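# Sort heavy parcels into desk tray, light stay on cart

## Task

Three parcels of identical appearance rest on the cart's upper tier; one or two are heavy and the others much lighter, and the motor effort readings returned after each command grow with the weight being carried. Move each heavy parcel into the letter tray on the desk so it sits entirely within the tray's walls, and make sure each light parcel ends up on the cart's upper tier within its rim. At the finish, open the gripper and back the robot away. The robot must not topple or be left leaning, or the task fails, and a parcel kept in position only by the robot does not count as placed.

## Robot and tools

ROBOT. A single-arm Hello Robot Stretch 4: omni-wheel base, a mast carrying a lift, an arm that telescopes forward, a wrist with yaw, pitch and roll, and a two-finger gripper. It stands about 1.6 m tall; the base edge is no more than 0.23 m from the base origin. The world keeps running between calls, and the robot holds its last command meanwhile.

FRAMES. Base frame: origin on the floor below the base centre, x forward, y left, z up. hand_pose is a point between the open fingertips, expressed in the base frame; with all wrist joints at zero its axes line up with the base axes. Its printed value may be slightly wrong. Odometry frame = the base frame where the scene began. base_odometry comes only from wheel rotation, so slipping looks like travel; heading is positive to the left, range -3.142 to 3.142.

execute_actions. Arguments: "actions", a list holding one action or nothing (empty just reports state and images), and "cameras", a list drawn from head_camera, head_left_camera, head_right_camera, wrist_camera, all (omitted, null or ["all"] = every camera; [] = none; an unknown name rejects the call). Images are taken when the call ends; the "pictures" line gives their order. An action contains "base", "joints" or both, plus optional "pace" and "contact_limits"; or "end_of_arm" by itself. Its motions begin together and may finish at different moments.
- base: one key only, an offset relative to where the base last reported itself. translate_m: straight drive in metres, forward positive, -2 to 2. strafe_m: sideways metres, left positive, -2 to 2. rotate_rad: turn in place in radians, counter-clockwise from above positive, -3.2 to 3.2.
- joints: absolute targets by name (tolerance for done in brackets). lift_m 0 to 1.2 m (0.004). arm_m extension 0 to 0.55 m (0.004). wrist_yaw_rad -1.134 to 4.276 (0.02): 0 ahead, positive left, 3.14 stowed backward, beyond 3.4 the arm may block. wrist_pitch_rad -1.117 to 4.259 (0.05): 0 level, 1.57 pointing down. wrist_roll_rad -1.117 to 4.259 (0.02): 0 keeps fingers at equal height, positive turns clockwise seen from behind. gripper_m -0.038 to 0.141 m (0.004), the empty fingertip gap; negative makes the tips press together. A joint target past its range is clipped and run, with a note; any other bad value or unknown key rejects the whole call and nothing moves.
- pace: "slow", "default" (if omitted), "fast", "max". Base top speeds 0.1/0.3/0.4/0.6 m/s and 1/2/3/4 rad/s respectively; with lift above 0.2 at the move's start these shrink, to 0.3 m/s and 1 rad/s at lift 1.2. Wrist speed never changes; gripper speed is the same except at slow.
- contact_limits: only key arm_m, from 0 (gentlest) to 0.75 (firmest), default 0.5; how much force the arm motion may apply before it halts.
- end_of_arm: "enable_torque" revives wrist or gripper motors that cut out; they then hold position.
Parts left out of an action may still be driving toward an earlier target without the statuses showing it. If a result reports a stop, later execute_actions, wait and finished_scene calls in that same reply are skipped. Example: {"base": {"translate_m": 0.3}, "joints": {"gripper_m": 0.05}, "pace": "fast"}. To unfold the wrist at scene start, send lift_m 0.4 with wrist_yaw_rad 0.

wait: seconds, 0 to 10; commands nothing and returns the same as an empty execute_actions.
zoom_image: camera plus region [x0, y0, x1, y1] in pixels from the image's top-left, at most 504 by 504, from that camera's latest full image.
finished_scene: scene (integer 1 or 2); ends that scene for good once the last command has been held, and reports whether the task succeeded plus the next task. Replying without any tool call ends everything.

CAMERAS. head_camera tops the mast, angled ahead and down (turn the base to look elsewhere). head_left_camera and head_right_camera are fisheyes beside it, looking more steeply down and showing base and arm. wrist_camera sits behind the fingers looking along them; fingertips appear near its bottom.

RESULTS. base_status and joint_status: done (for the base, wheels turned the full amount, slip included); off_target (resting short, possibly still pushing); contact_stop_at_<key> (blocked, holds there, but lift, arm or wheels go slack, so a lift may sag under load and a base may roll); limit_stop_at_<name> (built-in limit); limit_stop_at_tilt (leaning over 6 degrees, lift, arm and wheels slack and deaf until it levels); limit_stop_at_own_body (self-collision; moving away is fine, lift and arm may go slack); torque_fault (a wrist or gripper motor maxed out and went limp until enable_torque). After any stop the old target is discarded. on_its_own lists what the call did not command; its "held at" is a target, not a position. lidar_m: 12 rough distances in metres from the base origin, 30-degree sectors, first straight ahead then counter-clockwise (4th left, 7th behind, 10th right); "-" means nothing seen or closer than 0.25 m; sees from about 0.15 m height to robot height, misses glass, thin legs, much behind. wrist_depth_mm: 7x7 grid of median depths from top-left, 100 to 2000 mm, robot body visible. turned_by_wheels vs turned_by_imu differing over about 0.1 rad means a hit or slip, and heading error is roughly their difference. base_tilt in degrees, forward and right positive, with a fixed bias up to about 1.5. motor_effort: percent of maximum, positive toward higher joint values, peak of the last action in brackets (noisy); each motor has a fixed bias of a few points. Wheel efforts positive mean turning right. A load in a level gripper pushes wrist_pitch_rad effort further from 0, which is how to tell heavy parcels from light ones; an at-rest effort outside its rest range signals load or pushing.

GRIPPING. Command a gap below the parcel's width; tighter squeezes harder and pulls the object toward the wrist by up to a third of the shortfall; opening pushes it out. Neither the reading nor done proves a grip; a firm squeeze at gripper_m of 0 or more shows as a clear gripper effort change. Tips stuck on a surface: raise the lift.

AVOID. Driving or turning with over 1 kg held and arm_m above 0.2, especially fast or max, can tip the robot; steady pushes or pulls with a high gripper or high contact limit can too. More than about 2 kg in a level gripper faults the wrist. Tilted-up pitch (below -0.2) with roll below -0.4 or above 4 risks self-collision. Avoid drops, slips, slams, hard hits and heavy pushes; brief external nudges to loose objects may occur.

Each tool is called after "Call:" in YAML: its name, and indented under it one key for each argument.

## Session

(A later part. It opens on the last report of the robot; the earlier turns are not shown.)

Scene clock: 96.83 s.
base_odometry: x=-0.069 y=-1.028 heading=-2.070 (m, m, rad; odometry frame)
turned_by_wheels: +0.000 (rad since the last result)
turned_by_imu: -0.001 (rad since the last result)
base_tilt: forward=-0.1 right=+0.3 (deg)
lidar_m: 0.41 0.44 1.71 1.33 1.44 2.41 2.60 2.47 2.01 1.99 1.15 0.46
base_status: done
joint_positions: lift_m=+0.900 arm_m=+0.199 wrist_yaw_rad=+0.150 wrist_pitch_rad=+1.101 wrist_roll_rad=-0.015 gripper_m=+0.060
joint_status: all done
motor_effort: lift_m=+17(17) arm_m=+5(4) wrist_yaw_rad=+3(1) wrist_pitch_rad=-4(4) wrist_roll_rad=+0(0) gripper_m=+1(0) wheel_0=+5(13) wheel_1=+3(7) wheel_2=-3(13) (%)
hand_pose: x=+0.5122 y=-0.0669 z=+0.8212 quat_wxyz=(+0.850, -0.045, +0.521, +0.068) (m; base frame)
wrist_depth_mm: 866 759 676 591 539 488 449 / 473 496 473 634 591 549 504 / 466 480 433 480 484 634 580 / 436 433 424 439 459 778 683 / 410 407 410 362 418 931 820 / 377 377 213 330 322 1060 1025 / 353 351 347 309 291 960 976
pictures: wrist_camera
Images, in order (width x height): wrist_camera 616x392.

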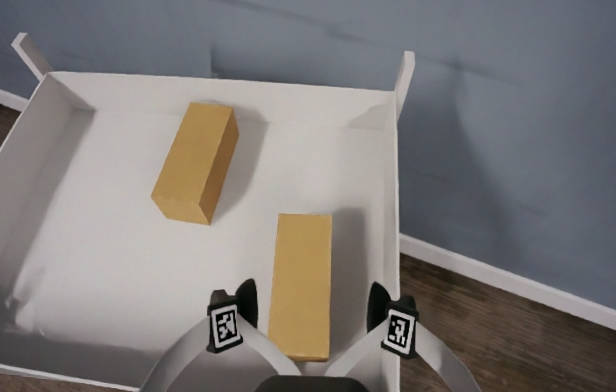

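Call:
execute_actions:
  actions:
    - {"base":{"strafe_m":0.008},"joints":{"arm_m":0.235,"lift_m":0.83}}
  cameras: ["wrist_camera"]

Call:
execute_actions:
  actions:
    - {"joints":{"lift_m":0.762},"pace":"slow"}
  cameras: ["wrist_camera"]

Call:
execute_actions:
  actions:
    - {"joints":{"gripper_m":0}}
  cameras: []

Call:
execute_actions:
  actions:
    - {"joints":{"lift_m":0.785}}
  cameras: ["wrist_camera"]

Scene clock: 103.27 s.
base_odometry: x=-0.062 y=-1.032 heading=-2.070 (m, m, rad; odometry frame)
turned_by_wheels: +0.000 (rad since the last result)
turned_by_imu: +0.001 (rad since the last result)
base_tilt: forward=-0.1 right=+0.3 (deg)
lidar_m: 0.42 0.43 1.73 1.32 1.47 2.39 2.61 2.51 2.01 2.00 1.16 0.47
base_status: done
joint_positions: lift_m=+0.830 arm_m=+0.234 wrist_yaw_rad=+0.150 wrist_pitch_rad=+1.101 wrist_roll_rad=-0.015 gripper_m=+0.060
joint_status: all done
motor_effort: lift_m=+17(18) arm_m=+6(7) wrist_yaw_rad=+0(1) wrist_pitch_rad=-5(6) wrist_roll_rad=+0(1) gripper_m=+1(5) wheel_0=-4(9) wheel_1=+3(10) wheel_2=+0(2) (%)
hand_pose: x=+0.5471 y=-0.0669 z=+0.7512 quat_wxyz=(+0.850, -0.045, +0.521, +0.068) (m; base frame)
wrist_depth_mm: 778 699 627 554 492 452 418 / 415 392 375 382 389 512 473 / 397 379 379 394 394 603 535 / 362 320 355 359 355 723 627 / 332 332 332 277 327 878 778 / 309 310 214 258 253 976 931 / 287 285 279 237 237 891 904
pictures: wrist_camera
Images, in order (width x height): wrist_camera 616x392.

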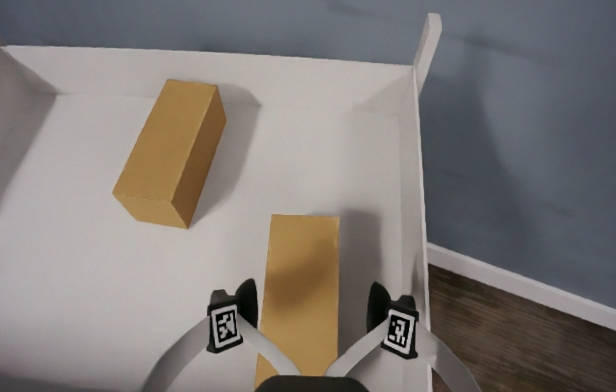

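Scene clock: 104.73 s.
base_odometry: x=-0.062 y=-1.032 heading=-2.070 (m, m, rad; odometry frame)
turned_by_wheels: +0.000 (rad since the last result)
turned_by_imu: +0.000 (rad since the last result)
base_tilt: forward=+0.0 right=+0.2 (deg)
lidar_m: 0.44 0.44 1.71 1.33 1.46 2.36 2.58 2.49 2.01 2.00 1.17 0.48
base_status: not commanded
joint_positions: lift_m=+0.762 arm_m=+0.234 wrist_yaw_rad=+0.151 wrist_pitch_rad=+1.100 wrist_roll_rad=-0.015 gripper_m=+0.060
joint_status: all done
motor_effort: lift_m=+16(17) arm_m=+5(5) wrist_yaw_rad=-3(1) wrist_pitch_rad=-2(4) wrist_roll_rad=+0(1) gripper_m=-3(1) wheel_0=-4(4) wheel_1=+3(3) wheel_2=+0(0) (%)
hand_pose: x=+0.5474 y=-0.0668 z=+0.6834 quat_wxyz=(+0.850, -0.046, +0.521, +0.068) (m; base frame)
wrist_depth_mm: 349 329 324 324 314 452 418 / 343 270 332 338 332 504 469 / 310 252 307 307 306 580 535 / 285 278 283 223 285 668 627 / 262 262 260 207 262 831 768 / 242 243 202 192 226 878 878 / 225 225 186 176 219 820 831
pictures: wrist_camera
Images, in order (width x height): wrist_camera 616x392.

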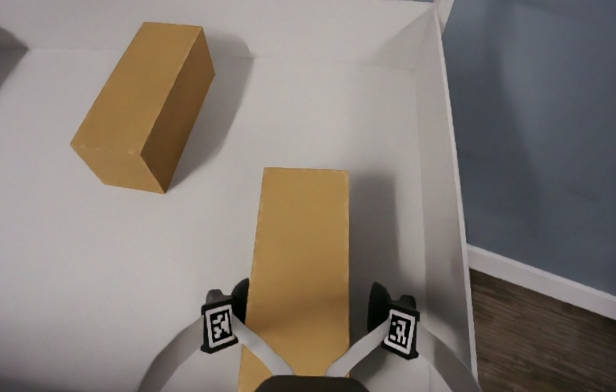

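Scene clock: 106.13 s.
base_odometry: x=-0.062 y=-1.032 heading=-2.070 (m, m, rad; odometry frame)
turned_by_wheels: +0.000 (rad since the last result)
turned_by_imu: +0.000 (rad since the last result)
base_tilt: forward=-0.1 right=+0.3 (deg)
lidar_m: 0.42 0.44 1.70 1.33 1.46 2.35 2.58 2.47 2.03 2.00 1.17 0.47
base_status: not commanded
joint_positions: lift_m=+0.762 arm_m=+0.234 wrist_yaw_rad=+0.150 wrist_pitch_rad=+1.104 wrist_roll_rad=-0.015 gripper_m=+0.001
joint_status: all done
motor_effort: lift_m=+19(19) arm_m=+5(5) wrist_yaw_rad=+0(3) wrist_pitch_rad=-13(14) wrist_roll_rad=+1(0) gripper_m=-25(25) wheel_0=-4(5) wheel_1=+3(3) wheel_2=+0(0) (%)
hand_pose: x=+0.5464 y=-0.0670 z=+0.6826 quat_wxyz=(+0.849, -0.046, +0.522, +0.068) (m; base frame)
wrist_depth_mm: 353 301 325 327 317 449 424 / 334 265 327 334 327 512 469 / 300 249 304 301 297 591 544 / 278 273 278 210 274 683 647 / 257 258 257 193 253 842 778 / 236 238 204 179 204 866 878 / 224 187 181 166 177 162 820
pictures: none
No camera images: the call's "cameras" was empty. Leave "cameras" out to get every camera's image.

Scene clock: 106.97 s.
base_odometry: x=-0.062 y=-1.032 heading=-2.070 (m, m, rad; odometry frame)
turned_by_wheels: +0.000 (rad since the last result)
turned_by_imu: +0.000 (rad since the last result)
base_tilt: forward=+0.0 right=+0.2 (deg)
lidar_m: 0.42 0.44 1.69 1.32 1.47 2.35 2.62 2.49 2.02 2.00 1.16 0.48
base_status: not commanded
joint_positions: lift_m=+0.785 arm_m=+0.234 wrist_yaw_rad=+0.150 wrist_pitch_rad=+1.104 wrist_roll_rad=-0.015 gripper_m=+0.001
joint_status: all done
motor_effort: lift_m=+24(26) arm_m=+5(5) wrist_yaw_rad=+0(0) wrist_pitch_rad=-14(13) wrist_roll_rad=+1(1) gripper_m=-23(24) wheel_0=-4(4) wheel_1=+3(3) wheel_2=+0(0) (%)
hand_pose: x=+0.5464 y=-0.0670 z=+0.7052 quat_wxyz=(+0.849, -0.046, +0.523, +0.068) (m; base frame)
wrist_depth_mm: 351 336 338 336 324 455 415 / 368 301 353 359 347 517 473 / 334 268 327 330 325 603 544 / 306 294 306 210 297 699 640 / 283 282 282 193 272 866 778 / 260 262 204 179 203 917 917 / 244 200 181 166 177 162 854
pictures: wrist_camera
Images, in order (width x height): wrist_camera 616x392.

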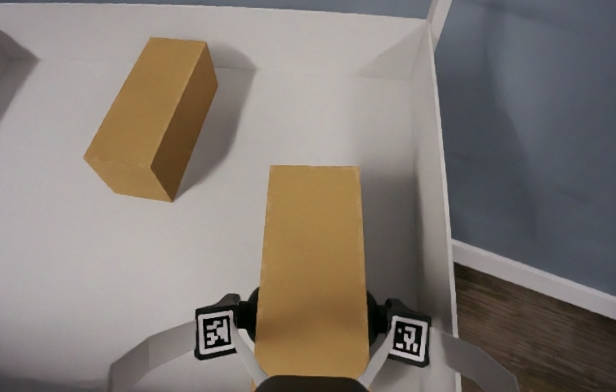

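Call:
execute_actions:
  actions:
    - {"joints":{"lift_m":0.93}}
  cameras: []

Call:
execute_actions:
  actions:
    - {"base":{"translate_m":-0.475},"joints":{"arm_m":0.05,"lift_m":1.0,"wrist_yaw_rad":-0.12}}
  cameras: []

Call:
execute_actions:
  actions:
    - {"base":{"rotate_rad":-1.79}}
  cameras: []

Call:
execute_actions:
  actions:
    - {"base":{"translate_m":1.51},"joints":{"lift_m":1.19}}
  cameras: []

Call:
execute_actions:
  actions:
    - {"joints":{"arm_m":0.45,"lift_m":1.15}}
  cameras: ["wrist_camera"]

Scene clock: 111.97 s.
base_odometry: x=-0.062 y=-1.032 heading=-2.070 (m, m, rad; odometry frame)
turned_by_wheels: +0.000 (rad since the last result)
turned_by_imu: +0.001 (rad since the last result)
base_tilt: forward=-0.2 right=+0.5 (deg)
lidar_m: 0.43 0.47 1.73 1.31 1.46 2.35 2.64 2.51 2.06 2.03 1.14 0.48
base_status: not commanded
joint_positions: lift_m=+0.930 arm_m=+0.234 wrist_yaw_rad=+0.150 wrist_pitch_rad=+1.104 wrist_roll_rad=-0.015 gripper_m=+0.001
joint_status: all done
motor_effort: lift_m=+24(26) arm_m=+5(5) wrist_yaw_rad=+1(1) wrist_pitch_rad=-15(15) wrist_roll_rad=+0(0) gripper_m=-24(19) wheel_0=-4(4) wheel_1=+3(3) wheel_2=+0(0) (%)
hand_pose: x=+0.5464 y=-0.0670 z=+0.8502 quat_wxyz=(+0.849, -0.046, +0.522, +0.068) (m; base frame)
wrist_depth_mm: 831 723 634 559 500 459 418 / 976 891 759 654 574 521 477 / 477 496 459 492 609 603 539 / 459 469 424 211 477 723 640 / 433 427 430 193 439 904 778 / 404 402 204 179 204 1042 976 / 377 263 181 166 177 163 1008
pictures: none
No camera images: the call's "cameras" was empty. Leave "cameras" out to get every camera's image.

Scene clock: 115.03 s.
base_odometry: x=+0.165 y=-0.615 heading=-2.070 (m, m, rad; odometry frame)
turned_by_wheels: +0.000 (rad since the last result)
turned_by_imu: +0.002 (rad since the last result)
base_tilt: forward=-0.1 right=+0.3 (deg)
lidar_m: 0.89 0.93 1.38 1.38 1.56 2.35 2.15 2.30 1.92 1.92 1.73 1.43
base_status: done
joint_positions: lift_m=+1.000 arm_m=+0.051 wrist_yaw_rad=-0.120 wrist_pitch_rad=+1.104 wrist_roll_rad=-0.015 gripper_m=+0.001
joint_status: all done
motor_effort: lift_m=+24(24) arm_m=-5(7) wrist_yaw_rad=+0(9) wrist_pitch_rad=-14(16) wrist_roll_rad=+0(1) gripper_m=-22(24) wheel_0=-6(11) wheel_1=-4(10) wheel_2=+3(12) (%)
hand_pose: x=+0.3401 y=-0.1023 z=+0.9201 quat_wxyz=(+0.850, +0.025, +0.524, -0.047) (m; base frame)
wrist_depth_mm: 1366 691 715 1118 1281 1205 1160 / 1618 1078 1042 1098 1499 1430 1336 / 1430 1397 1229 1397 1464 1464 1464 / 1336 1336 1281 211 1308 1336 1336 / 1229 1255 1229 195 1229 1255 1182 / 1138 1138 205 179 203 1138 1118 / 1060 1025 178 166 175 161 1042
pictures: none
No camera images: the call's "cameras" was empty. Leave "cameras" out to get every camera's image.

Scene clock: 117.43 s.
base_odometry: x=+0.165 y=-0.615 heading=+2.424 (m, m, rad; odometry frame)
turned_by_wheels: -1.789 (rad since the last result)
turned_by_imu: -1.759 (rad since the last result)
base_tilt: forward=-0.1 right=+0.3 (deg)
lidar_m: 1.91 2.08 1.49 0.90 0.92 1.98 1.40 1.45 1.99 2.35 2.13 0.40
base_status: done
joint_positions: lift_m=+1.000 arm_m=+0.051 wrist_yaw_rad=-0.120 wrist_pitch_rad=+1.104 wrist_roll_rad=-0.015 gripper_m=+0.001
joint_status: not commanded
motor_effort: lift_m=+23(24) arm_m=-6(5) wrist_yaw_rad=-1(1) wrist_pitch_rad=-13(14) wrist_roll_rad=+0(1) gripper_m=-20(20) wheel_0=+5(9) wheel_1=+5(7) wheel_2=+4(11) (%)
hand_pose: x=+0.3402 y=-0.1023 z=+0.9203 quat_wxyz=(+0.850, +0.025, +0.524, -0.047) (m; base frame)
wrist_depth_mm: 1756 1808 1756 1808 1808 1756 1808 / 1576 1661 1576 1576 1661 1576 1661 / 1499 1430 1430 1430 1464 1464 1430 / 1308 1336 1366 211 1336 1308 1308 / 1229 1229 1229 193 1205 1255 1205 / 1118 1138 205 179 204 1118 1098 / 1078 1042 179 167 175 162 1078
pictures: none
No camera images: the call's "cameras" was empty. Leave "cameras" out to get every camera's image.

Scene clock: 123.93 s.
base_odometry: x=-0.972 y=+0.378 heading=+2.424 (m, m, rad; odometry frame)
turned_by_wheels: +0.001 (rad since the last result)
turned_by_imu: -0.004 (rad since the last result)
base_tilt: forward=-0.1 right=+0.4 (deg)
lidar_m: 0.40 0.41 0.58 1.42 1.49 1.84 3.68 3.00 2.09 2.02 0.60 0.43
base_status: done
joint_positions: lift_m=+1.190 arm_m=+0.051 wrist_yaw_rad=-0.120 wrist_pitch_rad=+1.104 wrist_roll_rad=-0.015 gripper_m=+0.001
joint_status: all done
motor_effort: lift_m=+24(26) arm_m=-5(5) wrist_yaw_rad=+1(1) wrist_pitch_rad=-15(15) wrist_roll_rad=+0(1) gripper_m=-23(24) wheel_0=+5(10) wheel_1=+3(4) wheel_2=-2(14) (%)
hand_pose: x=+0.3402 y=-0.1023 z=+1.1102 quat_wxyz=(+0.850, +0.025, +0.524, -0.047) (m; base frame)
wrist_depth_mm: 591 574 535 580 597 580 597 / 530 521 521 525 525 535 535 / 480 480 484 473 484 484 484 / 442 445 439 210 439 442 445 / 407 410 407 194 413 421 1366 / 1308 1308 206 179 203 1281 1308 / 1255 683 181 166 177 162 1255
pictures: none
No camera images: the call's "cameras" was empty. Leave "cameras" out to get every camera's image.

Scene clock: 126.23 s.
base_odometry: x=-0.972 y=+0.378 heading=+2.424 (m, m, rad; odometry frame)
turned_by_wheels: +0.000 (rad since the last result)
turned_by_imu: +0.000 (rad since the last result)
base_tilt: forward=+0.0 right=+0.3 (deg)
lidar_m: 0.40 0.43 0.58 1.42 1.50 1.83 2.96 3.01 2.09 2.02 0.62 0.43
base_status: not commanded
joint_positions: lift_m=+1.150 arm_m=+0.449 wrist_yaw_rad=-0.120 wrist_pitch_rad=+1.104 wrist_roll_rad=-0.015 gripper_m=+0.001
joint_status: all done
motor_effort: lift_m=+19(22) arm_m=+5(5) wrist_yaw_rad=-1(1) wrist_pitch_rad=-12(15) wrist_roll_rad=+0(1) gripper_m=-23(23) wheel_0=+4(5) wheel_1=+3(3) wheel_2=-2(2) (%)
hand_pose: x=+0.7384 y=-0.1023 z=+1.0706 quat_wxyz=(+0.850, +0.025, +0.524, -0.047) (m; base frame)
wrist_depth_mm: 539 521 521 525 530 517 530 / 473 473 469 469 469 477 473 / 430 415 413 407 415 433 433 / 392 382 392 211 387 397 394 / 362 327 347 193 355 366 364 / 330 306 204 178 203 334 338 / 290 209 181 166 177 162 315
pictures: wrist_camera
Images, in order (width x height): wrist_camera 616x392.

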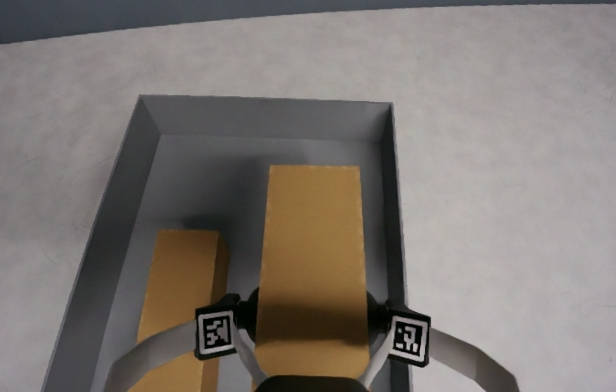

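Call:
execute_actions:
  actions:
    - {"base":{"strafe_m":0.008},"joints":{"lift_m":1.056},"pace":"slow"}
  cameras: ["wrist_camera"]

Call:
execute_actions:
  actions:
    - {"joints":{"gripper_m":0.055}}
  cameras: []

Call:
execute_actions:
  actions:
    - {"joints":{"lift_m":1.17}}
  cameras: ["wrist_camera"]

Call:
execute_actions:
  actions:
    - {"base":{"translate_m":-0.25},"joints":{"arm_m":0}}
  cameras: ["wrist_camera","head_camera"]

Scene clock: 131.10 s.
base_odometry: x=-0.978 y=+0.372 heading=+2.424 (m, m, rad; odometry frame)
turned_by_wheels: +0.000 (rad since the last result)
turned_by_imu: +0.001 (rad since the last result)
base_tilt: forward=-0.1 right=+0.2 (deg)
lidar_m: 0.39 0.43 0.58 1.42 1.50 1.79 2.95 3.01 2.11 2.01 0.63 0.42
base_status: done
joint_positions: lift_m=+1.056 arm_m=+0.449 wrist_yaw_rad=-0.120 wrist_pitch_rad=+1.104 wrist_roll_rad=-0.015 gripper_m=+0.001
joint_status: all done
motor_effort: lift_m=+19(21) arm_m=+5(5) wrist_yaw_rad=+0(2) wrist_pitch_rad=-15(13) wrist_roll_rad=+1(0) gripper_m=-23(22) wheel_0=-5(8) wheel_1=+4(6) wheel_2=+0(4) (%)
hand_pose: x=+0.7384 y=-0.1023 z=+0.9766 quat_wxyz=(+0.850, +0.025, +0.524, -0.047) (m; base frame)
wrist_depth_mm: 382 303 310 309 303 377 379 / 336 329 332 330 324 343 345 / 268 301 306 309 303 310 312 / 244 227 273 209 277 285 285 / 240 206 254 193 256 258 263 / 234 190 198 179 203 240 244 / 224 167 182 166 178 162 229
pictures: wrist_camera
Images, in order (width x height): wrist_camera 616x392.

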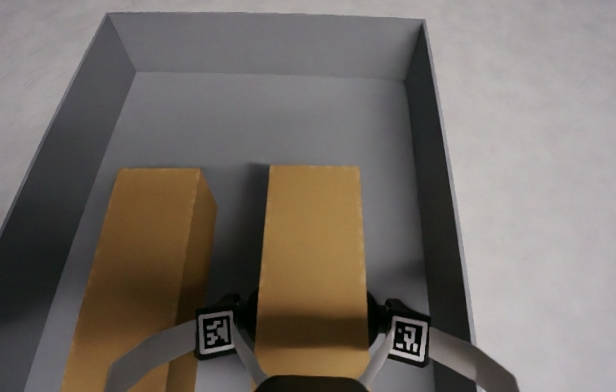

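Scene clock: 132.43 s.
base_odometry: x=-0.978 y=+0.372 heading=+2.424 (m, m, rad; odometry frame)
turned_by_wheels: +0.000 (rad since the last result)
turned_by_imu: +0.000 (rad since the last result)
base_tilt: forward=-0.1 right=+0.3 (deg)
lidar_m: 0.40 0.43 0.57 1.42 1.50 1.81 2.94 3.01 2.09 2.01 0.61 0.44
base_status: not commanded
joint_positions: lift_m=+1.056 arm_m=+0.449 wrist_yaw_rad=-0.120 wrist_pitch_rad=+1.101 wrist_roll_rad=-0.015 gripper_m=+0.055
joint_status: all done
motor_effort: lift_m=+19(19) arm_m=+5(5) wrist_yaw_rad=-1(1) wrist_pitch_rad=-5(13) wrist_roll_rad=+0(0) gripper_m=-4(21) wheel_0=-5(5) wheel_1=+4(4) wheel_2=+0(0) (%)
hand_pose: x=+0.7391 y=-0.1024 z=+0.9769 quat_wxyz=(+0.851, +0.025, +0.523, -0.047) (m; base frame)
wrist_depth_mm: 387 309 310 314 312 384 389 / 347 329 338 338 330 347 347 / 270 306 312 309 306 317 317 / 244 230 281 225 281 289 289 / 241 209 256 208 260 263 267 / 236 192 204 193 209 244 246 / 223 179 220 178 193 226 230
pictures: none
No camera images: the call's "cameras" was empty. Leave "cameras" out to get every camera's image.

Scene clock: 133.97 s.
base_odometry: x=-0.978 y=+0.372 heading=+2.424 (m, m, rad; odometry frame)
turned_by_wheels: +0.000 (rad since the last result)
turned_by_imu: +0.000 (rad since the last result)
base_tilt: forward=-0.1 right=+0.4 (deg)
lidar_m: 0.41 0.42 0.56 1.40 1.49 1.81 3.00 3.01 2.09 2.01 0.60 0.42
base_status: not commanded
joint_positions: lift_m=+1.170 arm_m=+0.449 wrist_yaw_rad=-0.120 wrist_pitch_rad=+1.101 wrist_roll_rad=-0.015 gripper_m=+0.055
joint_status: all done
motor_effort: lift_m=+22(24) arm_m=+5(5) wrist_yaw_rad=+2(1) wrist_pitch_rad=-5(5) wrist_roll_rad=+1(1) gripper_m=-3(4) wheel_0=-5(5) wheel_1=+4(4) wheel_2=+0(0) (%)
hand_pose: x=+0.7391 y=-0.1024 z=+1.0908 quat_wxyz=(+0.851, +0.025, +0.523, -0.047) (m; base frame)
wrist_depth_mm: 559 564 564 564 564 554 564 / 504 504 504 508 500 508 504 / 462 452 433 427 445 459 462 / 418 410 421 415 415 418 421 / 389 379 379 379 384 387 384 / 359 334 212 309 297 359 359 / 330 314 286 283 283 334 334
pictures: wrist_camera
Images, in order (width x height): wrist_camera 616x392.

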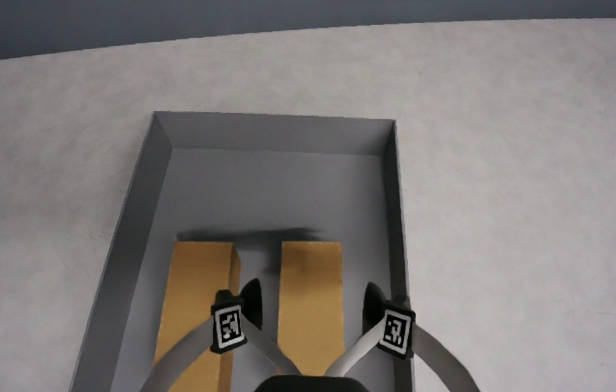

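Scene clock: 136.37 s.
base_odometry: x=-0.789 y=+0.208 heading=+2.424 (m, m, rad; odometry frame)
turned_by_wheels: +0.000 (rad since the last result)
turned_by_imu: +0.001 (rad since the last result)
base_tilt: forward=+0.0 right=+0.2 (deg)
lidar_m: 0.65 0.68 1.49 1.40 1.48 1.61 2.75 2.75 2.13 2.03 0.97 0.69
base_status: done
joint_positions: lift_m=+1.170 arm_m=+0.001 wrist_yaw_rad=-0.120 wrist_pitch_rad=+1.101 wrist_roll_rad=-0.015 gripper_m=+0.055
joint_status: all done
motor_effort: lift_m=+22(22) arm_m=-6(5) wrist_yaw_rad=+1(2) wrist_pitch_rad=-6(4) wrist_roll_rad=+0(1) gripper_m=+0(2) wheel_0=-4(9) wheel_1=-3(8) wheel_2=+3(12) (%)
hand_pose: x=+0.2910 y=-0.1024 z=+1.0908 quat_wxyz=(+0.851, +0.025, +0.523, -0.047) (m; base frame)
wrist_depth_mm: 564 559 559 564 569 559 569 / 530 535 1661 1661 1708 1756 1921 / 1661 1661 1661 1661 1661 1661 1618 / 1576 1537 1576 1537 1537 1576 1576 / 1397 1430 1397 1366 1430 1430 1430 / 1308 1308 213 1336 1281 1308 1308 / 1229 1205 1205 1182 1182 1205 1205
pictures: head_camera, wrist_camera
Images, in order (width x height): head_camera 420x560, wrist_camera 616x392.

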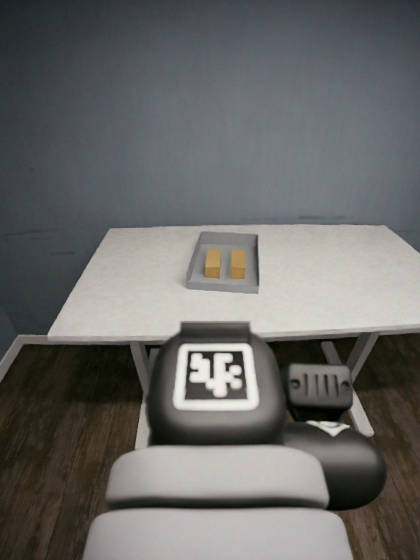

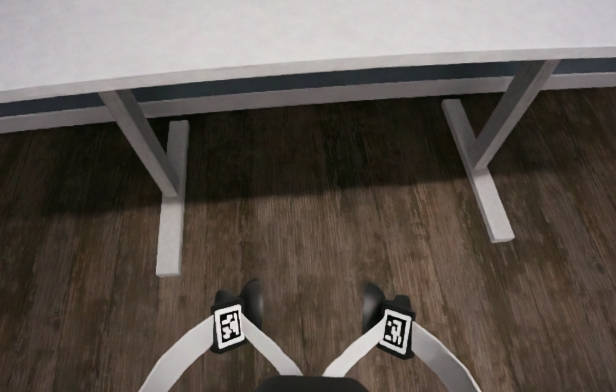

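Call:
finished_scene:
  scene: 2

The scene is finished: the task was done.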